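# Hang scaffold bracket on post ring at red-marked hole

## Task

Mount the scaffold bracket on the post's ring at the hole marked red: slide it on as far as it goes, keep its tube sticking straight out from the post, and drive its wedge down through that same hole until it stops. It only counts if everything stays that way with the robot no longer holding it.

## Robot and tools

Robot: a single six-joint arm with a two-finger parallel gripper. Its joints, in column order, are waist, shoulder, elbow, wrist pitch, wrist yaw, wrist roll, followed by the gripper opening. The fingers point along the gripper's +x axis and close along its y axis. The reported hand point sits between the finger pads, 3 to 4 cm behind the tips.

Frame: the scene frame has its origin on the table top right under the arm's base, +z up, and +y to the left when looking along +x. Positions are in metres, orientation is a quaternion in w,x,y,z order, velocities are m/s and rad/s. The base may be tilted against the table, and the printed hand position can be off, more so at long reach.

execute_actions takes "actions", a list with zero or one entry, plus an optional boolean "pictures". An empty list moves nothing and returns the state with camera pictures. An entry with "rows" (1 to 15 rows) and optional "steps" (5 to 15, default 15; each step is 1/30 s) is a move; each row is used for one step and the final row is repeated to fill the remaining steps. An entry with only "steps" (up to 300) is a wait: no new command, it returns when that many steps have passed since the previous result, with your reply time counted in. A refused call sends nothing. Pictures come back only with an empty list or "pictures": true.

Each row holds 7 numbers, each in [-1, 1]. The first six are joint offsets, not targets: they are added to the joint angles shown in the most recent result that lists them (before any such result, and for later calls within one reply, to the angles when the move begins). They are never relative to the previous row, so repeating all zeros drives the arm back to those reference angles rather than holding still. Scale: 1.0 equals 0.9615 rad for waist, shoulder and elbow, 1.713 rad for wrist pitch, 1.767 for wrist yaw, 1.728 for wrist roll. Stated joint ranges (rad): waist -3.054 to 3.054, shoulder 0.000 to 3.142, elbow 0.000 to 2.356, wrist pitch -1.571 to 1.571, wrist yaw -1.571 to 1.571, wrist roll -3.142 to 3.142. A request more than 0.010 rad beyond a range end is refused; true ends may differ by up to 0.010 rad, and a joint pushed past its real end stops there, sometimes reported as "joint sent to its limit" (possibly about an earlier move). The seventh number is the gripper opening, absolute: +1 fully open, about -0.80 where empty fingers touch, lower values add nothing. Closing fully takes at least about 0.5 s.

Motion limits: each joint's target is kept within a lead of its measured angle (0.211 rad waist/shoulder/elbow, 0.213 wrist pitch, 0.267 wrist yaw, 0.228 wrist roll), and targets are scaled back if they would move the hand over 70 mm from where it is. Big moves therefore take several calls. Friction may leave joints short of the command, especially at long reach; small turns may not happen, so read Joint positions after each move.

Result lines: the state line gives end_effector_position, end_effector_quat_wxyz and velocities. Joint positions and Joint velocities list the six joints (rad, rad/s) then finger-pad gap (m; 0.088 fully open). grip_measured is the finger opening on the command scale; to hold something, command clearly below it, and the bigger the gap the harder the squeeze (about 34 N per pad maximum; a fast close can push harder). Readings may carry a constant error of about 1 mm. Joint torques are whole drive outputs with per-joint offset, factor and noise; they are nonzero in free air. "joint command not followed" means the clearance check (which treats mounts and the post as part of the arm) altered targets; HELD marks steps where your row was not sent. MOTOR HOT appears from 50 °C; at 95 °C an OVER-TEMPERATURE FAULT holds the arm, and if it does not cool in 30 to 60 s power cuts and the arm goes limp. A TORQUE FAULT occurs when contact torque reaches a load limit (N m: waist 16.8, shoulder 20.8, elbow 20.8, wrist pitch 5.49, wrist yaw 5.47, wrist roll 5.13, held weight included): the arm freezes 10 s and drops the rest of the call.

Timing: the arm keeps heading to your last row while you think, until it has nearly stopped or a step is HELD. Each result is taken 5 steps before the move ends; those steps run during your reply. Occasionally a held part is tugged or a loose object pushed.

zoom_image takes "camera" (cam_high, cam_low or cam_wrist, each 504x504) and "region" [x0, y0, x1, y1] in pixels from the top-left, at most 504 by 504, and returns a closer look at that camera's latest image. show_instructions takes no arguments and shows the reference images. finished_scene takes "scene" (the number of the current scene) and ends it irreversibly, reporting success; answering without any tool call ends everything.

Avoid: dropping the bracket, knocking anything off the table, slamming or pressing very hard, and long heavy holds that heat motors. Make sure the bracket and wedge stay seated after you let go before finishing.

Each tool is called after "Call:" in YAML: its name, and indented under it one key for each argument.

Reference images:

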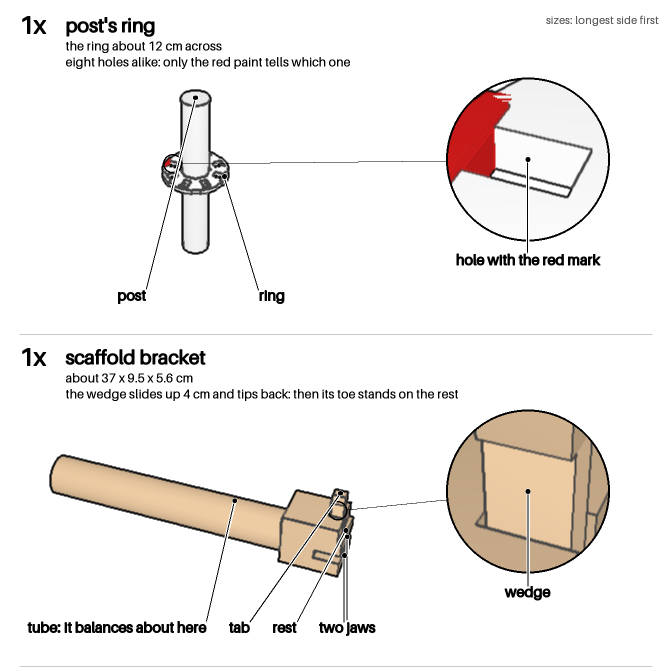

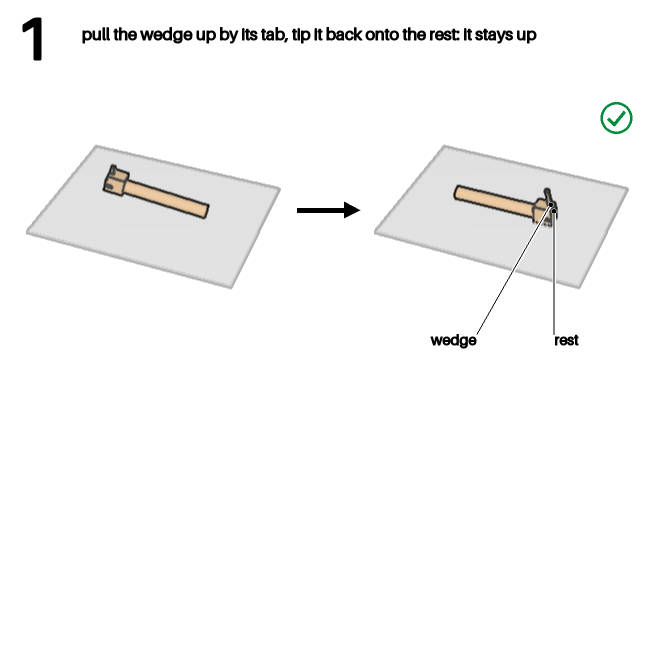

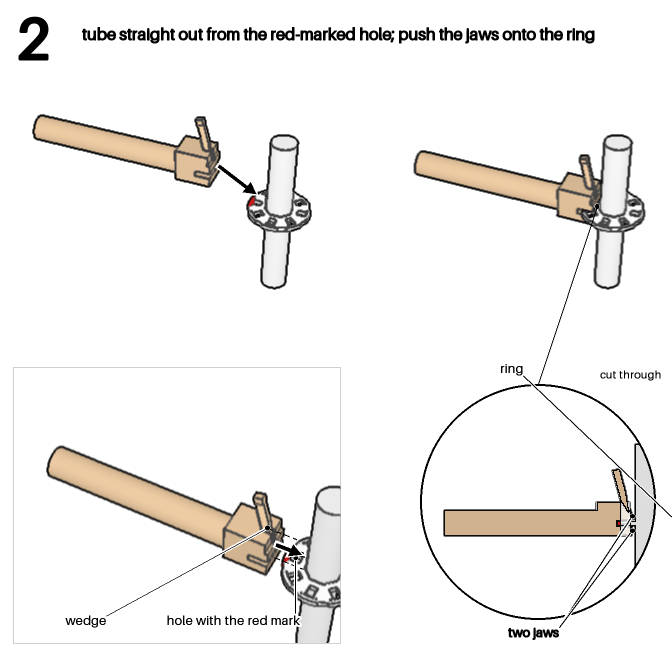

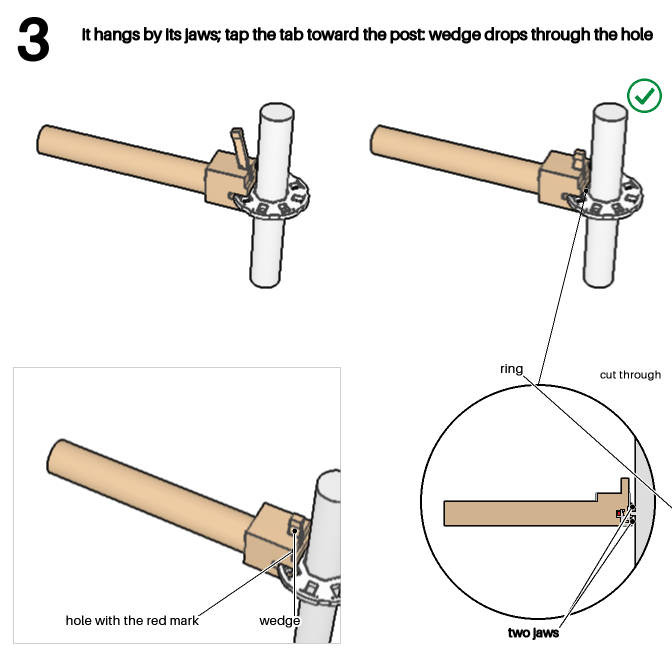

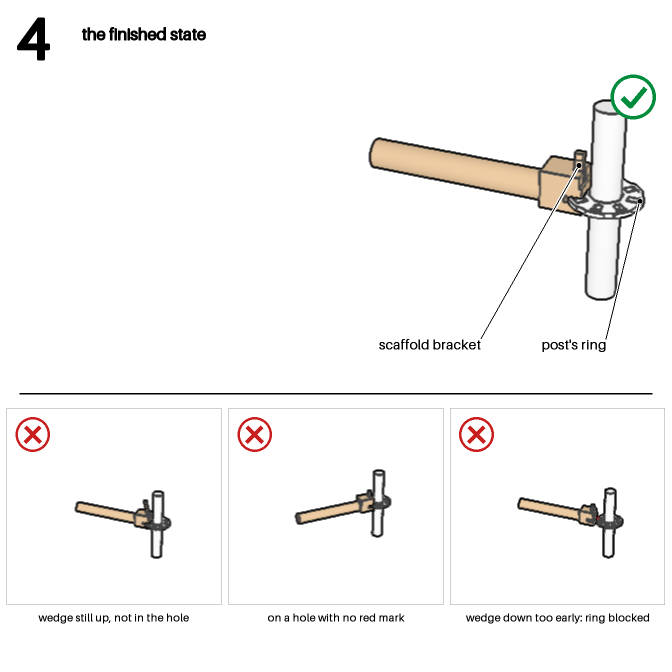

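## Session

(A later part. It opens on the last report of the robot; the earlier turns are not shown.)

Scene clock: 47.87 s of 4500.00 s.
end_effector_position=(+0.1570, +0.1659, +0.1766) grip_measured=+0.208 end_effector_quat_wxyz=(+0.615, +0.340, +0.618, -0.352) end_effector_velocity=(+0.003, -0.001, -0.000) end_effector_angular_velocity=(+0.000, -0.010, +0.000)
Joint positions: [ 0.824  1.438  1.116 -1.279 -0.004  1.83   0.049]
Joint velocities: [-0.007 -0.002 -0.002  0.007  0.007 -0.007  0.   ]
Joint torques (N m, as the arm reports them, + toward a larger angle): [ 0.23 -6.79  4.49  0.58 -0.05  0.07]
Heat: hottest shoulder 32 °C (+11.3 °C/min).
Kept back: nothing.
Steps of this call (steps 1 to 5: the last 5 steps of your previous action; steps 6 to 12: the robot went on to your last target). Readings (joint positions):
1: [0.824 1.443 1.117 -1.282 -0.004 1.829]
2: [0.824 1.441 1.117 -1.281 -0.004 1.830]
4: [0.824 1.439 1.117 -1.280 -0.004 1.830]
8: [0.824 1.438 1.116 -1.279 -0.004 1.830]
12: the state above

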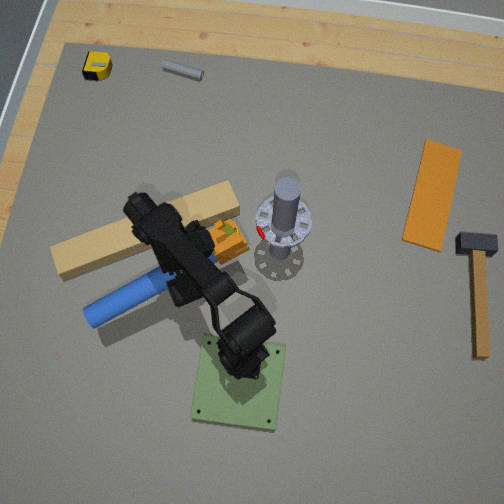

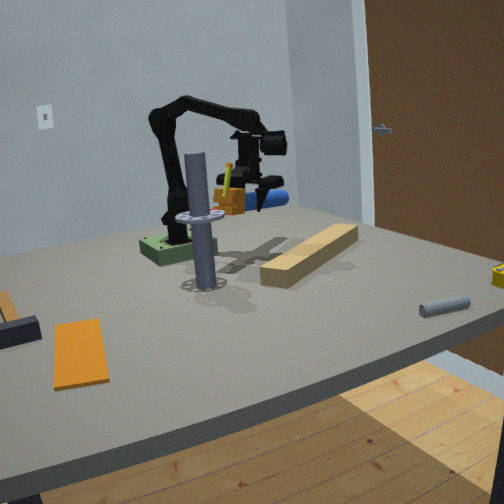

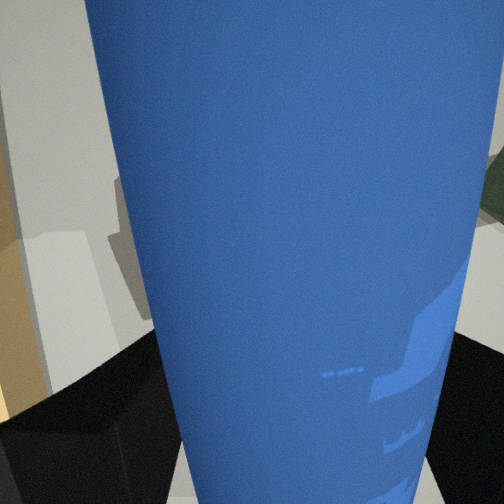

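Call:
execute_actions:
  actions:
    - {"rows": [[-0.04,-0.02,-0.017,-0.002,0,-0.024,-0.5],[-0.085,-0.045,-0.035,-0.005,0,-0.048,-0.5],[-0.129,-0.067,-0.053,-0.008,0,-0.072,-0.5]], "steps": 15}

Call:
execute_actions:
  actions:
    - {"steps": 12}
  pictures: true

Call:
zoom_image:
  camera: "cam_low"
  region: [160, 150, 300, 250]

Call:
zoom_image:
  camera: "cam_high"
  region: [220, 180, 320, 270]

Scene clock: 49.33 s of 4500.00 s.
end_effector_position=(+0.1634, +0.1365, +0.1747) grip_measured=+0.207 end_effector_quat_wxyz=(+0.612, +0.337, +0.620, -0.356) end_effector_velocity=(-0.002, -0.007, +0.000) end_effector_angular_velocity=(+0.006, +0.008, +0.058)
Joint positions: [ 0.707  1.389  1.067 -1.291 -0.005  1.715  0.049]
Joint velocities: [-0.022 -0.022 -0.017 -0.007 -0.007 -0.081 -0.   ]
Joint torques (N m, as the arm reports them, + toward a larger angle): [-0.36 -6.08  4.52  0.35  0.01 -0.09]
Heat: hottest shoulder 32 °C (+10.9 °C/min).
Steps of this call (steps 1 to 15: the robot went on to your last target; steps 16 to 34: nothing new was sent; steps 35 to 44: the first 10 steps of this action). Readings (joint positions):
35: [0.821 1.438 1.114 -1.278 -0.006 1.824]
36: [0.810 1.433 1.109 -1.276 -0.010 1.805]
38: [0.762 1.414 1.088 -1.280 -0.010 1.758]
42: [0.709 1.391 1.069 -1.291 -0.005 1.722]
44: the state above

Scene clock: 49.73 s of 4500.00 s.
end_effector_position=(+0.1635, +0.1356, +0.1746) grip_measured=+0.207 end_effector_quat_wxyz=(+0.612, +0.336, +0.621, -0.355) end_effector_velocity=(-0.005, -0.003, +0.000) end_effector_angular_velocity=(-0.008, +0.022, +0.005)
Joint positions: [ 0.703  1.387  1.065 -1.291 -0.005  1.708  0.049]
Joint velocities: [-0.002 -0.002 -0.002 -0.022 -0.007 -0.007 -0.   ]
Joint torques (N m, as the arm reports them, + toward a larger angle): [-0.4  -6.28  4.57  0.3   0.03 -0.07]
Heat: hottest shoulder 32 °C (+10.9 °C/min).
Kept back: nothing.
Steps of this call (steps 1 to 5: the last 5 steps of your previous action; steps 6 to 12: the robot went on to your last target). Readings (joint positions):
1: [0.706 1.389 1.067 -1.291 -0.005 1.713]
2: [0.706 1.388 1.066 -1.291 -0.005 1.711]
4: [0.704 1.388 1.066 -1.291 -0.005 1.709]
8: [0.704 1.387 1.066 -1.291 -0.005 1.708]
12: the state above

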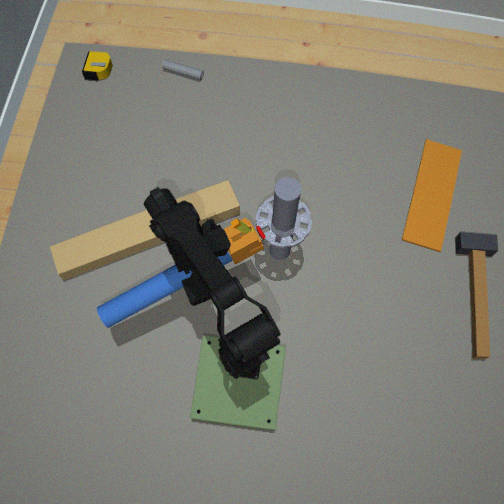

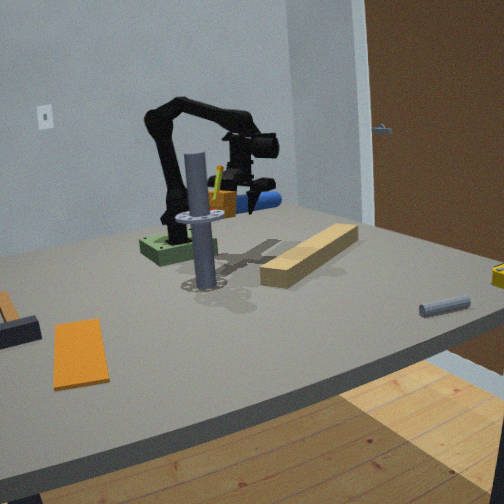

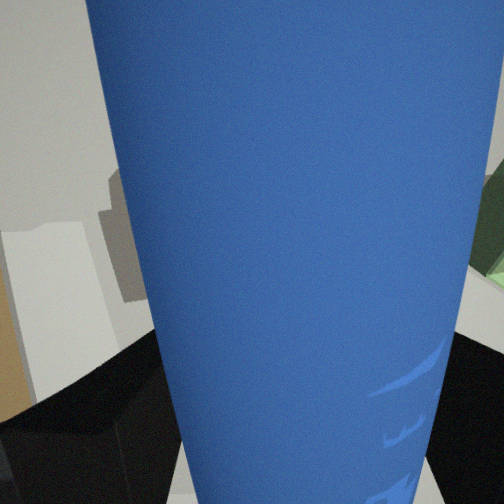

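Region (160, 150, 300, 250) of cam_low's 504x504 image, scaled by 3.600, with more detail than that image has; it fills the top 360 rows of this view, and the rest is white.

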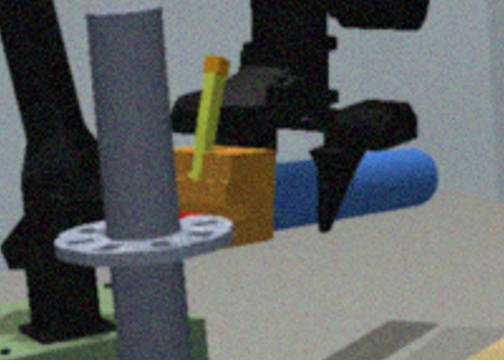

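Region (220, 180, 320, 270) of cam_high's 504x504 image, scaled by 5.040, with more detail than that image has; it fills the top 454 rows of this view, and the rest is white.

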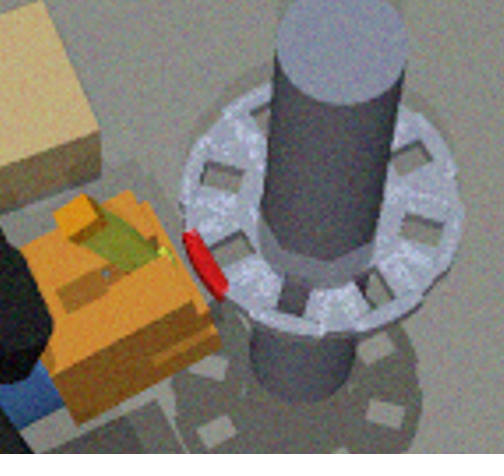

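Call:
execute_actions:
  actions:
    - {"rows": [[0,0.0,-0.033,0.018,0,0,-0.5]], "steps": 12}

Call:
execute_actions:
  actions:
    - {"steps": 10}
  pictures: true

Call:
zoom_image:
  camera: "cam_low"
  region: [160, 150, 300, 250]

Scene clock: 50.30 s of 4500.00 s.
end_effector_position=(+0.1619, +0.1342, +0.1667) grip_measured=+0.207 end_effector_quat_wxyz=(+0.611, +0.334, +0.622, -0.358) end_effector_velocity=(+0.002, +0.005, -0.006) end_effector_angular_velocity=(+0.037, -0.010, +0.004)
Joint positions: [ 0.703  1.388  1.034 -1.267 -0.005  1.708  0.049]
Joint velocities: [-0.002 -0.007 -0.027  0.051 -0.022 -0.007 -0.   ]
Joint torques (N m, as the arm reports them, + toward a larger angle): [-0.07 -4.92  4.69  0.63 -0.01  0.01]
Heat: hottest shoulder 32 °C (+10.7 °C/min).
Steps of this call (steps 1 to 10: the robot went on to your last target; steps 11 to 17: the first 7 steps of this action). Readings (joint positions):
11: [0.703 1.387 1.061 -1.287 -0.005 1.708]
12: [0.703 1.387 1.055 -1.279 -0.005 1.708]
14: [0.703 1.388 1.043 -1.270 -0.005 1.708]
17: the state above

Scene clock: 50.63 s of 4500.00 s.
end_effector_position=(+0.1626, +0.1348, +0.1665) grip_measured=+0.207 end_effector_quat_wxyz=(+0.612, +0.335, +0.621, -0.357) end_effector_velocity=(+0.000, +0.001, -0.000) end_effector_angular_velocity=(+0.011, -0.001, +0.005)
Joint positions: [ 0.703  1.388  1.034 -1.262 -0.005  1.708  0.049]
Joint velocities: [-0.002 -0.002 -0.002  0.007 -0.007 -0.007 -0.   ]
Joint torques (N m, as the arm reports them, + toward a larger angle): [-0.08 -4.84  4.53  0.53 -0.03  0.  ]
Heat: hottest shoulder 32 °C (+10.7 °C/min).
Kept back: nothing.
Steps of this call (steps 1 to 5: the last 5 steps of your previous action; steps 6 to 10: the robot went on to your last target). Readings (joint positions):
1: [0.703 1.388 1.034 -1.265 -0.005 1.708]
2: [0.703 1.388 1.034 -1.263 -0.005 1.708]
4: [0.703 1.388 1.034 -1.263 -0.005 1.708]
8: [0.703 1.388 1.034 -1.262 -0.005 1.708]
10: the state above

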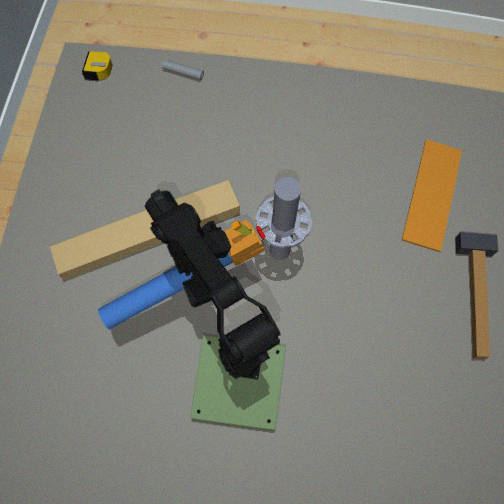

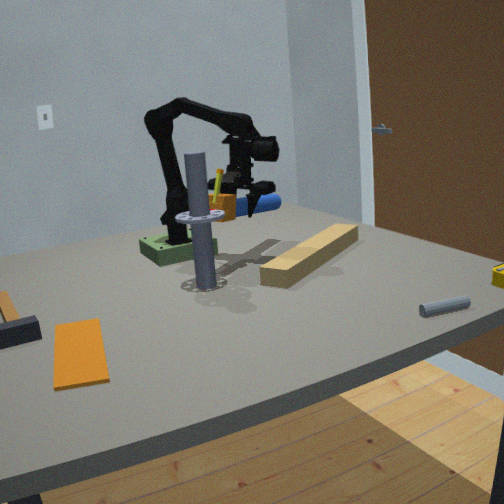

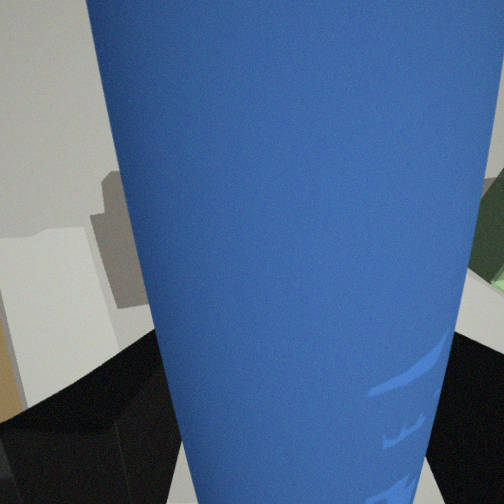

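Region (160, 150, 300, 250) of cam_low's 504x504 image, scaled by 3.600, with more detail than that image has; it fills the top 360 rows of this view, and the rest is white.

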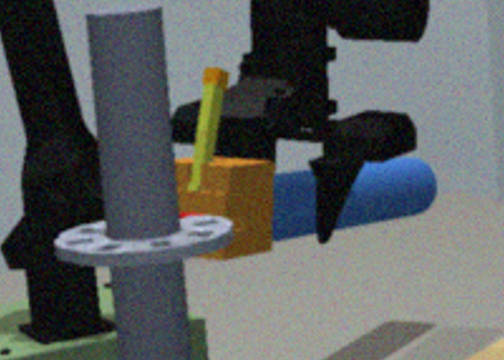

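Call:
execute_actions:
  actions:
    - {"rows": [[-0.015,0,0,0,0,-0.008,-0.5],[-0.03,-0.002,-0.002,0,0,-0.016,-0.5],[-0.045,-0.003,-0.003,0,0,-0.025,-0.5],[-0.06,-0.004,-0.004,0,0,-0.033,-0.5],[-0.074,-0.005,-0.004,0,0,-0.041,-0.5]], "steps": 15}

Call:
execute_actions:
  actions:
    - {"steps": 10}
  pictures: true

Call:
zoom_image:
  camera: "cam_low"
  region: [160, 150, 300, 250]

Call:
zoom_image:
  camera: "cam_high"
  region: [220, 180, 320, 270]

Scene clock: 51.27 s of 4500.00 s.
end_effector_position=(+0.1665, +0.1291, +0.1659) grip_measured=+0.203 end_effector_quat_wxyz=(+0.606, +0.334, +0.632, -0.350) end_effector_velocity=(-0.005, -0.004, -0.003) end_effector_angular_velocity=(+0.022, +0.036, +0.038)
Joint positions: [ 0.655  1.388  1.031 -1.262 -0.027  1.648  0.049]
Joint velocities: [-0.027 -0.007 -0.017 -0.007 -0.037 -0.066 -0.001]
Joint torques (N m, as the arm reports them, + toward a larger angle): [-2.02 -5.26  4.52  0.38  0.94 -0.17]
Heat: hottest shoulder 32 °C (+10.5 °C/min).
Steps of this call (steps 1 to 9: the robot went on to your last target; steps 10 to 19: the first 10 steps of this action). Readings (joint positions):
10: [0.702 1.388 1.034 -1.262 -0.005 1.706]
11: [0.699 1.388 1.034 -1.262 -0.006 1.700]
13: [0.681 1.388 1.033 -1.262 -0.006 1.681]
17: [0.657 1.388 1.032 -1.262 -0.025 1.653]
19: the state above

Scene clock: 51.60 s of 4500.00 s.
end_effector_position=(+0.1664, +0.1289, +0.1657) grip_measured=+0.201 end_effector_quat_wxyz=(+0.606, +0.333, +0.633, -0.349) end_effector_velocity=(-0.002, -0.002, -0.001) end_effector_angular_velocity=(-0.001, +0.014, -0.000)
Joint positions: [ 0.653  1.388  1.03  -1.262 -0.029  1.642  0.049]
Joint velocities: [-0.007 -0.002 -0.007 -0.007 -0.007 -0.007 -0.   ]
Joint torques (N m, as the arm reports them, + toward a larger angle): [-2.17 -5.27  4.52  0.38  1.02 -0.18]
Heat: hottest shoulder 32 °C (+10.5 °C/min).
Kept back: nothing.
Steps of this call (steps 1 to 5: the last 5 steps of your previous action; steps 6 to 10: the robot went on to your last target). Readings (joint positions):
1: [0.655 1.388 1.031 -1.262 -0.028 1.646]
2: [0.654 1.388 1.030 -1.262 -0.028 1.645]
4: [0.654 1.388 1.030 -1.262 -0.029 1.643]
8: [0.653 1.388 1.030 -1.262 -0.029 1.643]
10: the state above

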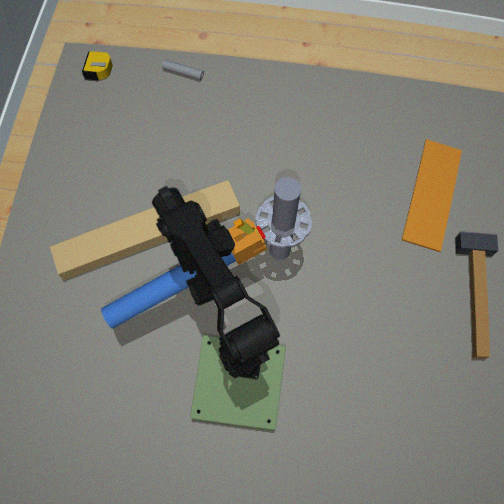

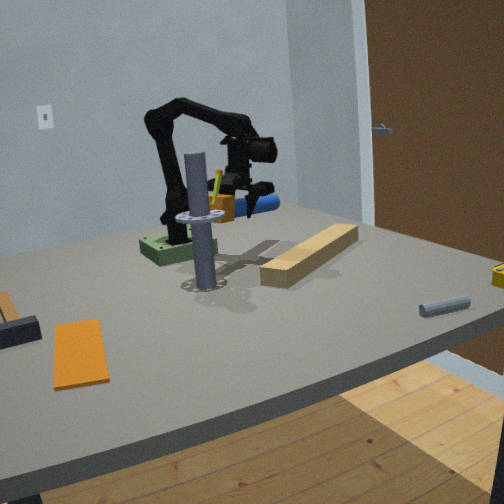

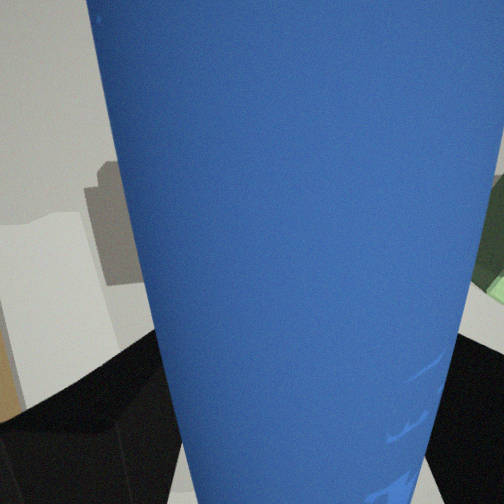

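Region (160, 150, 300, 250) of cam_low's 504x504 image, scaled by 3.600, with more detail than that image has; it fills the top 360 rows of this view, and the rest is white.

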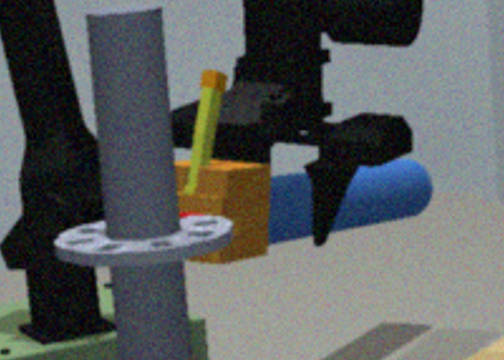

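Region (220, 180, 320, 270) of cam_high's 504x504 image, scaled by 5.040, with more detail than that image has; it fills the top 454 rows of this view, and the rest is white.

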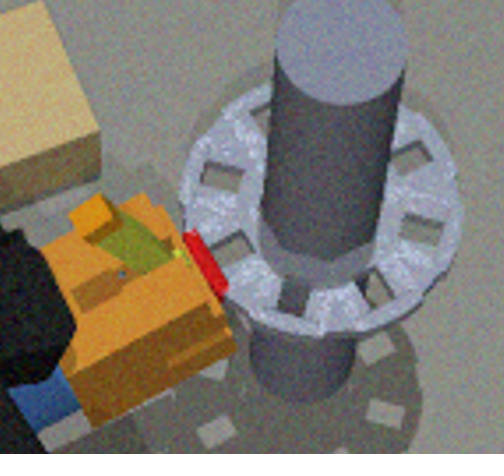

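Call:
zoom_image:
  camera: "cam_low"
  region: [185, 180, 255, 230]

Region (185, 180, 255, 230) of cam_low's 504x504 image, scaled by 7.200, with more detail than that image has; it fills the top 360 rows of this view, and the rest is white.

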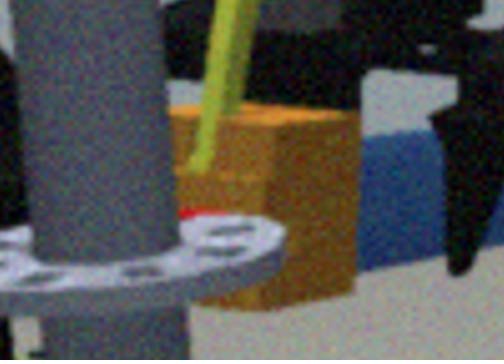

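Call:
execute_actions:
  actions:
    - {"rows": [[0.03,0,0,0,0.014,0.017,-0.5],[0.03,0,0.01,-0.005,0.014,0.017,-0.5],[0.03,0,0.02,-0.011,0.014,0.017,-0.5]], "steps": 12}

Call:
execute_actions:
  actions:
    - {"steps": 10}
  pictures: true

Call:
zoom_image:
  camera: "cam_low"
  region: [185, 180, 255, 230]

Scene clock: 52.87 s of 4500.00 s.
end_effector_position=(+0.1632, +0.1287, +0.1659) grip_measured=+0.201 end_effector_quat_wxyz=(+0.610, +0.326, +0.628, -0.356) end_effector_velocity=(-0.007, +0.006, -0.000) end_effector_angular_velocity=(-0.001, +0.009, -0.000)
Joint positions: [ 0.675  1.388  1.031 -1.274 -0.01   1.666  0.049]
Joint velocities: [ 0.037 -0.002 -0.002 -0.007 -0.007  0.037 -0.   ]
Joint torques (N m, as the arm reports them, + toward a larger angle): [ 0.17 -4.71  6.15  0.12  0.23  0.08]
Heat: hottest shoulder 32 °C (+10.2 °C/min).
Steps of this call (steps 1 to 15: the robot went on to your last target; steps 16 to 31: nothing new was sent; steps 32 to 38: the first 7 steps of this action). Readings (joint positions):
32: [0.656 1.388 1.029 -1.262 -0.026 1.644]
33: [0.661 1.388 1.029 -1.262 -0.016 1.650]
35: [0.669 1.388 1.030 -1.267 -0.010 1.659]
38: the state above

Scene clock: 53.20 s of 4500.00 s.
end_effector_position=(+0.1628, +0.1293, +0.1664) grip_measured=+0.201 end_effector_quat_wxyz=(+0.610, +0.326, +0.628, -0.356) end_effector_velocity=(+0.000, +0.001, -0.001) end_effector_angular_velocity=(+0.008, +0.003, +0.005)
Joint positions: [ 0.679  1.388  1.033 -1.276 -0.01   1.669  0.049]
Joint velocities: [-0.002  0.002 -0.002  0.007 -0.007 -0.007  0.   ]
Joint torques (N m, as the arm reports them, + toward a larger angle): [ 0.25 -4.71  6.    0.09  0.19  0.06]
Heat: hottest shoulder 31 °C (+9.0 °C/min).
Kept back: nothing.
Steps of this call (steps 1 to 5: the last 5 steps of your previous action; steps 6 to 10: the robot went on to your last target). Readings (joint positions):
1: [0.677 1.388 1.031 -1.275 -0.010 1.667]
2: [0.677 1.388 1.031 -1.275 -0.010 1.668]
4: [0.678 1.388 1.032 -1.276 -0.010 1.668]
8: [0.679 1.388 1.033 -1.276 -0.010 1.669]
10: the state above

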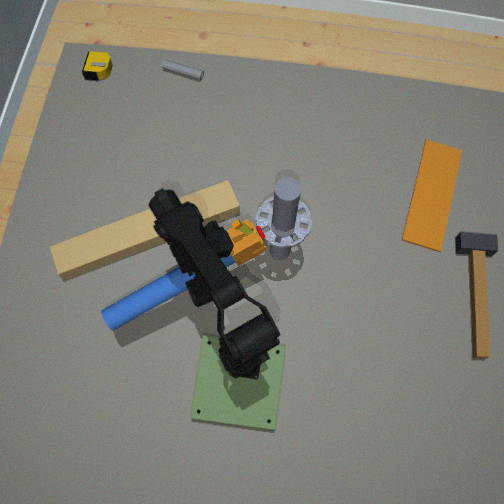

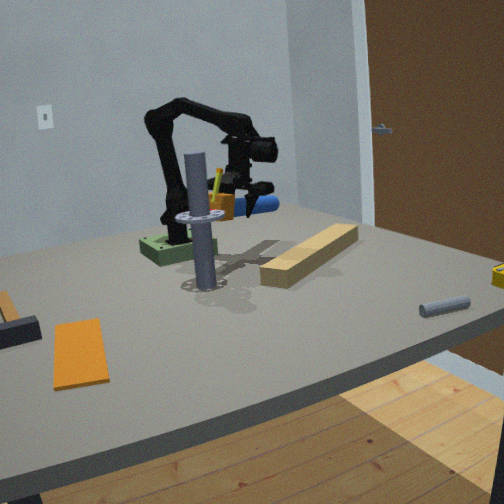

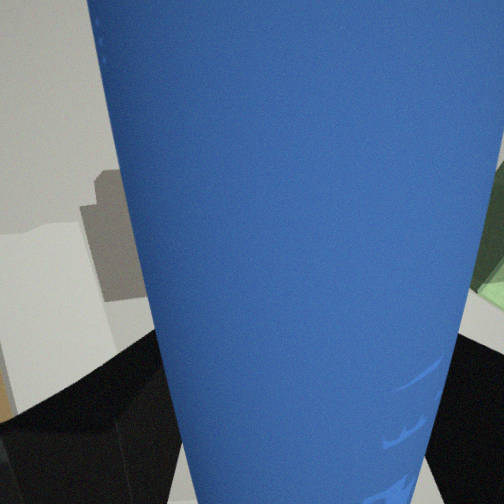

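Region (185, 180, 255, 230) of cam_low's 504x504 image, scaled by 7.200, with more detail than that image has; it fills the top 360 rows of this view, and the rest is white.

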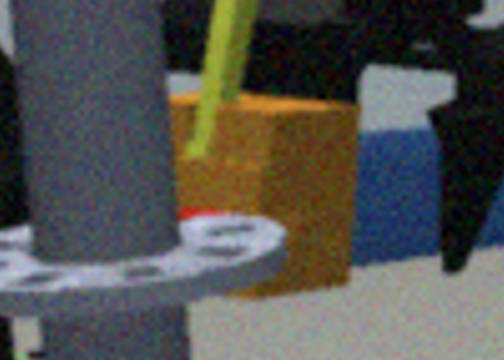

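Call:
execute_actions:
  actions:
    - {"rows": [[0.03,0.003,0.003,0,0,0.018,-0.5],[0.065,0.007,0.007,0,0,0.036,-0.5],[0.098,0.011,0.01,0.007,0,0.054,-0.5]], "steps": 15}

Call:
execute_actions:
  actions:
    - {"steps": 10}
  pictures: true

Call:
zoom_image:
  camera: "cam_low"
  region: [170, 170, 270, 240]

Call:
zoom_image:
  camera: "cam_high"
  region: [200, 180, 320, 280]

Scene clock: 53.87 s of 4500.00 s.
end_effector_position=(+0.1520, +0.1448, +0.1645) grip_measured=+0.201 end_effector_quat_wxyz=(+0.612, +0.325, +0.627, -0.357) end_effector_velocity=(-0.003, +0.005, -0.000) end_effector_angular_velocity=(+0.008, -0.002, -0.030)
Joint positions: [ 0.767  1.398  1.033 -1.268 -0.011  1.755  0.049]
Joint velocities: [ 0.022 -0.002 -0.002  0.007 -0.007  0.051 -0.   ]
Joint torques (N m, as the arm reports them, + toward a larger angle): [ 0.17 -4.63  5.38  0.5   0.06  0.04]
Heat: hottest shoulder 31 °C (+8.9 °C/min).
Steps of this call (steps 1 to 10: the robot went on to your last target; steps 11 to 20: the first 10 steps of this action). Readings (joint positions):
11: [0.681 1.389 1.033 -1.277 -0.009 1.675]
12: [0.691 1.389 1.033 -1.277 -0.008 1.690]
14: [0.728 1.393 1.033 -1.275 -0.008 1.724]
18: [0.765 1.398 1.033 -1.268 -0.011 1.750]
20: the state above

Scene clock: 54.20 s of 4500.00 s.
end_effector_position=(+0.1518, +0.1454, +0.1644) grip_measured=+0.201 end_effector_quat_wxyz=(+0.612, +0.325, +0.627, -0.357) end_effector_velocity=(-0.001, -0.000, +0.001) end_effector_angular_velocity=(+0.003, +0.007, -0.010)
Joint positions: [ 0.77   1.398  1.033 -1.267 -0.011  1.76   0.049]
Joint velocities: [-0.002 -0.002  0.002 -0.007 -0.007  0.007 -0.   ]
Joint torques (N m, as the arm reports them, + toward a larger angle): [ 0.19 -4.59  5.34  0.5   0.03  0.07]
Heat: hottest shoulder 31 °C (+8.9 °C/min).
Kept back: nothing.
Steps of this call (steps 1 to 5: the last 5 steps of your previous action; steps 6 to 10: the robot went on to your last target). Readings (joint positions):
1: [0.768 1.398 1.033 -1.267 -0.011 1.756]
2: [0.768 1.398 1.033 -1.267 -0.011 1.758]
4: [0.769 1.398 1.033 -1.267 -0.011 1.759]
8: [0.770 1.398 1.033 -1.267 -0.011 1.760]
10: the state above

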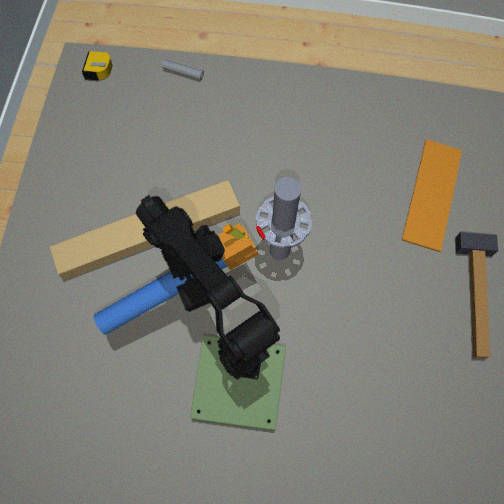

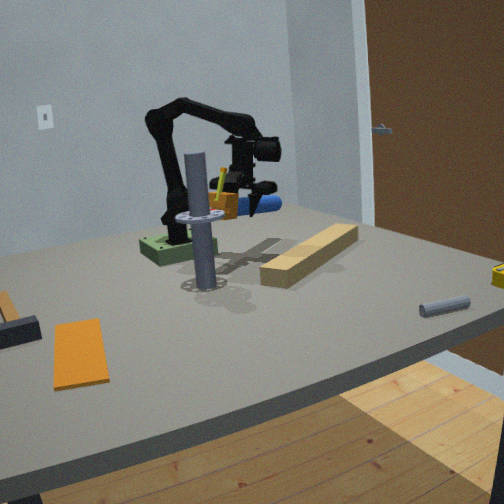

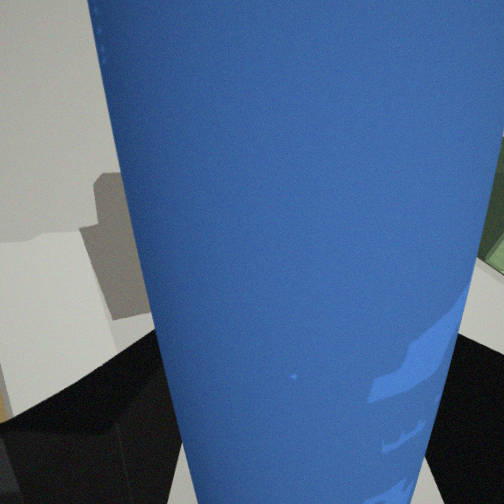

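Region (170, 170, 270, 240) of cam_low's 504x504 image, scaled by 5.040, with more detail than that image has; it fills the top 353 rows of this view, and the rest is white.

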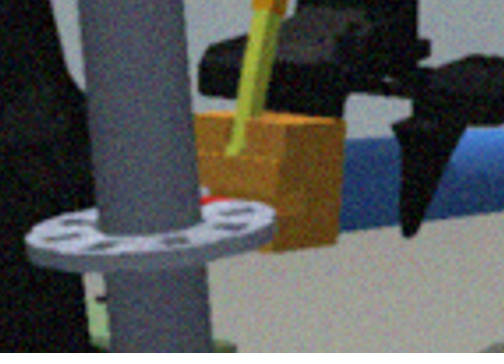

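Region (200, 180, 320, 280) of cam_high's 504x504 image, scaled by 4.200, with more detail than that image has.

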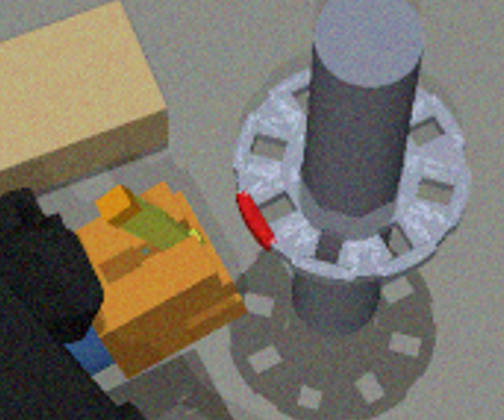

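Call:
execute_actions:
  actions: []

Call:
zoom_image:
  camera: "cam_low"
  region: [165, 150, 285, 250]

Scene clock: 55.00 s of 4500.00 s.
end_effector_position=(+0.1518, +0.1454, +0.1644) grip_measured=+0.201 end_effector_quat_wxyz=(+0.612, +0.326, +0.626, -0.357) end_effector_velocity=(-0.004, -0.000, -0.001) end_effector_angular_velocity=(+0.008, +0.024, +0.004)
Joint positions: [ 0.77   1.398  1.033 -1.267 -0.011  1.76   0.049]
Joint velocities: [-0.002 -0.002 -0.007 -0.007 -0.022 -0.007 -0.001]
Joint torques (N m, as the arm reports them, + toward a larger angle): [ 0.27 -4.59  5.3   0.5   0.05  0.07]
Heat: hottest shoulder 31 °C (+8.7 °C/min).
Kept back: nothing.
Steps of this call (steps 1 to 15: the robot went on to your last target; steps 16 to 24: nothing new was sent). Readings (joint positions):
1: [0.770 1.398 1.033 -1.267 -0.011 1.760]
2: [0.770 1.398 1.033 -1.267 -0.011 1.760]
4: [0.770 1.398 1.033 -1.267 -0.011 1.760]
8: [0.770 1.398 1.033 -1.267 -0.011 1.760]
24: the state above
The arm was judged still, so your last target was given up. Only a new action makes it travel on or press farther. Fingers that are still opening or closing keep moving.

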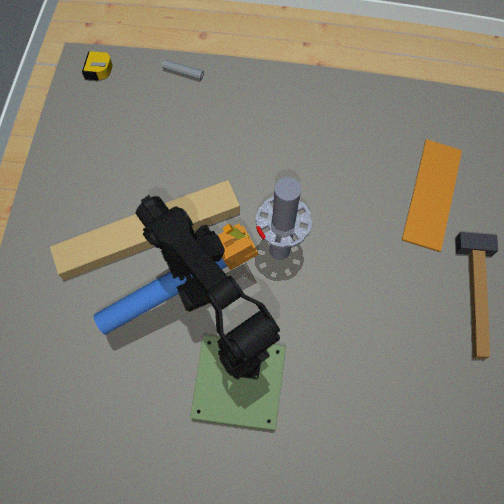

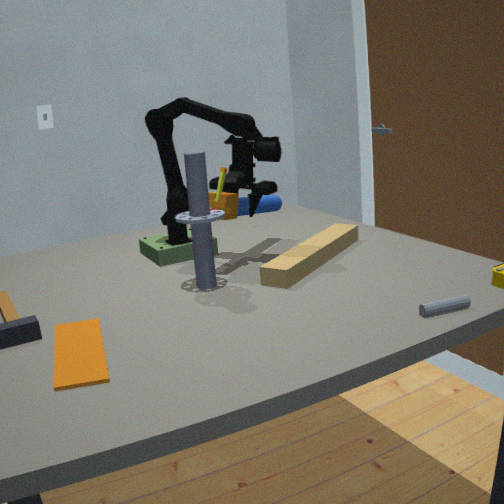

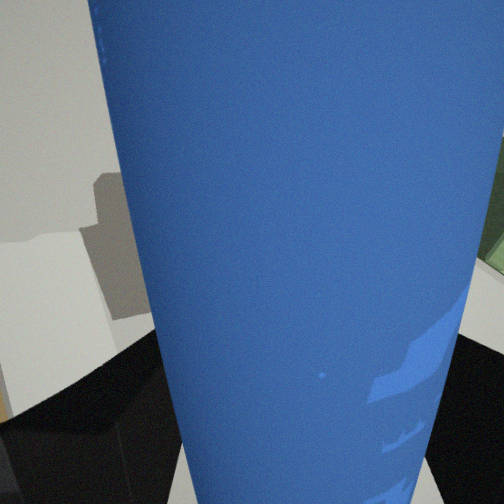

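Region (165, 150, 285, 250) of cam_low's 504x504 image, scaled by 4.200, with more detail than that image has.

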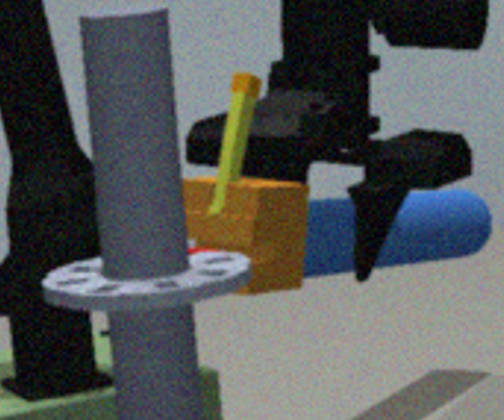

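Call:
execute_actions:
  actions:
    - {"rows": [[0,-0.003,0.124,-0.068,0,0,-0.5]], "steps": 15}
  pictures: true

Call:
zoom_image:
  camera: "cam_low"
  region: [165, 150, 285, 250]

Scene clock: 56.50 s of 4500.00 s.
end_effector_position=(+0.1519, +0.1456, +0.1893) grip_measured=+0.200 end_effector_quat_wxyz=(+0.610, +0.322, +0.628, -0.361) end_effector_velocity=(-0.008, -0.005, +0.001) end_effector_angular_velocity=(-0.005, +0.038, -0.001)
Joint positions: [ 0.77   1.403  1.135 -1.376 -0.011  1.76   0.049]
Joint velocities: [-0.007 -0.007 -0.002 -0.037 -0.022 -0.007 -0.   ]
Joint torques (N m, as the arm reports them, + toward a larger angle): [-0.06 -5.7   6.01  0.14  0.   -0.02]
Heat: hottest shoulder 31 °C (+8.5 °C/min).
Steps of this call (steps 1 to 35: nothing new was sent; steps 36 to 45: the first 10 steps of this action). Readings (joint positions):
36: [0.770 1.400 1.046 -1.283 -0.011 1.760]
37: [0.770 1.405 1.067 -1.319 -0.011 1.760]
39: [0.770 1.404 1.103 -1.347 -0.011 1.760]
43: [0.770 1.403 1.134 -1.369 -0.011 1.760]
45: the state above

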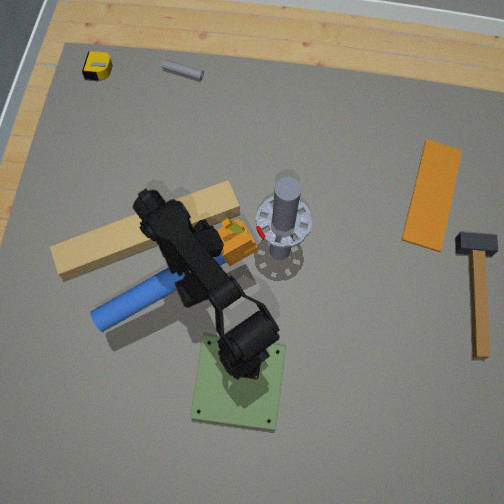

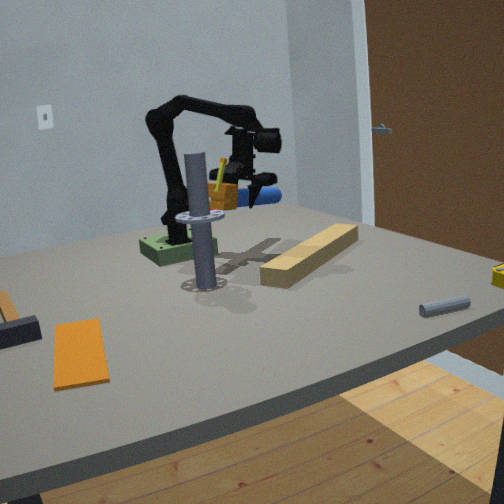

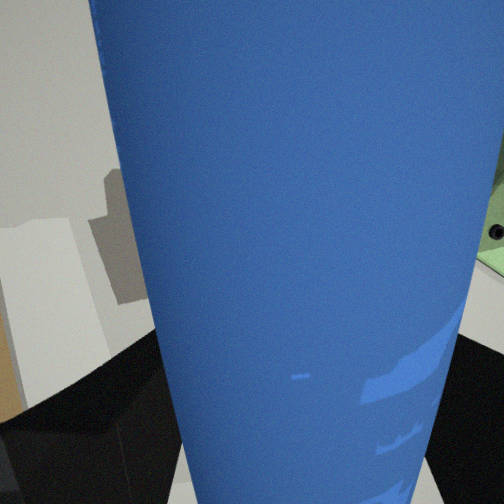

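Region (165, 150, 285, 250) of cam_low's 504x504 image, scaled by 4.200, with more detail than that image has.

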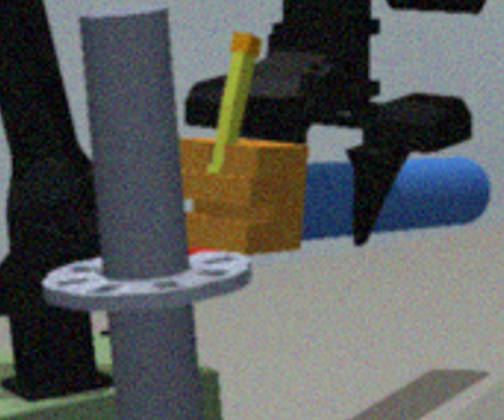

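Call:
execute_actions:
  actions:
    - {"rows": [[0,-0.005,-0.115,0.068,0,0,-0.5]], "steps": 15}

Call:
execute_actions:
  actions:
    - {"steps": 10}

Scene clock: 57.23 s of 4500.00 s.
end_effector_position=(+0.1509, +0.1445, +0.1618) grip_measured=+0.200 end_effector_quat_wxyz=(+0.611, +0.322, +0.627, -0.360) end_effector_velocity=(+0.007, +0.008, -0.002) end_effector_angular_velocity=(+0.037, -0.029, +0.005)
Joint positions: [ 0.77   1.403  1.026 -1.264 -0.011  1.76   0.049]
Joint velocities: [-0.002  0.002 -0.002  0.051 -0.007 -0.007 -0.   ]
Joint torques (N m, as the arm reports them, + toward a larger angle): [-0.06 -5.37  4.49  0.35 -0.01  0.  ]
Heat: hottest shoulder 31 °C (+8.4 °C/min).
Steps of this call (steps 1 to 5: the last 5 steps of your previous action; steps 6 to 12: the robot went on to your last target; steps 13 to 22: the first 10 steps of this action). Readings (joint positions):
13: [0.770 1.401 1.122 -1.362 -0.011 1.760]
14: [0.770 1.396 1.100 -1.325 -0.011 1.760]
16: [0.770 1.400 1.062 -1.292 -0.011 1.760]
20: [0.770 1.403 1.026 -1.272 -0.011 1.760]
22: the state above

Scene clock: 57.57 s of 4500.00 s.
end_effector_position=(+0.1513, +0.1449, +0.1616) grip_measured=+0.200 end_effector_quat_wxyz=(+0.611, +0.323, +0.627, -0.359) end_effector_velocity=(-0.001, +0.000, -0.001) end_effector_angular_velocity=(+0.007, +0.003, -0.010)
Joint positions: [ 0.77   1.403  1.025 -1.261 -0.011  1.76   0.049]
Joint velocities: [-0.002 -0.002 -0.007  0.007 -0.007  0.007 -0.   ]
Joint torques (N m, as the arm reports them, + toward a larger angle): [-0.15 -5.32  4.44  0.49 -0.01 -0.01]
Heat: hottest shoulder 31 °C (+8.3 °C/min).
Kept back: nothing.
Steps of this call (steps 1 to 5: the last 5 steps of your previous action; steps 6 to 10: the robot went on to your last target). Readings (joint positions):
1: [0.770 1.403 1.026 -1.263 -0.011 1.760]
2: [0.770 1.403 1.026 -1.263 -0.011 1.760]
4: [0.770 1.403 1.025 -1.262 -0.011 1.760]
8: [0.770 1.403 1.025 -1.261 -0.011 1.760]
10: the state above

Call:
execute_actions:
  actions:
    - {"rows": [[-0.074,-0.02,-0.012,0,0,-0.041,-0.5]], "steps": 15}

Call:
execute_actions:
  actions:
    - {"steps": 10}

Scene clock: 58.50 s of 4500.00 s.
end_effector_position=(+0.1584, +0.1331, +0.1601) grip_measured=+0.200 end_effector_quat_wxyz=(+0.608, +0.323, +0.630, -0.359) end_effector_velocity=(-0.001, -0.003, +0.001) end_effector_angular_velocity=(+0.006, +0.008, +0.024)
Joint positions: [ 0.704  1.397  1.014 -1.26  -0.014  1.694  0.049]
Joint velocities: [-0.012 -0.007 -0.002 -0.007 -0.007 -0.037  0.   ]
Joint torques (N m, as the arm reports them, + toward a larger angle): [-0.4  -6.25  4.4   0.24  0.11 -0.06]
Heat: hottest shoulder 31 °C (+8.2 °C/min).
Steps of this call (steps 1 to 15: the robot went on to your last target; steps 16 to 18: nothing new was sent; steps 19 to 28: the first 10 steps of this action). Readings (joint positions):
19: [0.763 1.402 1.023 -1.260 -0.015 1.746]
20: [0.748 1.401 1.021 -1.260 -0.017 1.729]
22: [0.720 1.400 1.017 -1.260 -0.015 1.711]
26: [0.705 1.397 1.014 -1.260 -0.014 1.696]
28: the state above

Scene clock: 58.83 s of 4500.00 s.
end_effector_position=(+0.1586, +0.1329, +0.1602) grip_measured=+0.200 end_effector_quat_wxyz=(+0.608, +0.323, +0.630, -0.359) end_effector_velocity=(-0.003, -0.005, +0.000) end_effector_angular_velocity=(-0.020, +0.012, -0.009)
Joint positions: [ 0.702  1.396  1.014 -1.26  -0.014  1.692  0.049]
Joint velocities: [-0.002 -0.002 -0.002 -0.022  0.007  0.007 -0.   ]
Joint torques (N m, as the arm reports them, + toward a larger angle): [-0.4  -6.28  4.52  0.23  0.09 -0.06]
Heat: hottest shoulder 31 °C (+8.2 °C/min).
Kept back: nothing.
Steps of this call (steps 1 to 5: the last 5 steps of your previous action; steps 6 to 10: the robot went on to your last target). Readings (joint positions):
1: [0.703 1.396 1.014 -1.260 -0.014 1.693]
2: [0.703 1.396 1.014 -1.260 -0.014 1.693]
4: [0.702 1.396 1.014 -1.260 -0.014 1.692]
8: [0.702 1.396 1.014 -1.260 -0.014 1.692]
10: the state above


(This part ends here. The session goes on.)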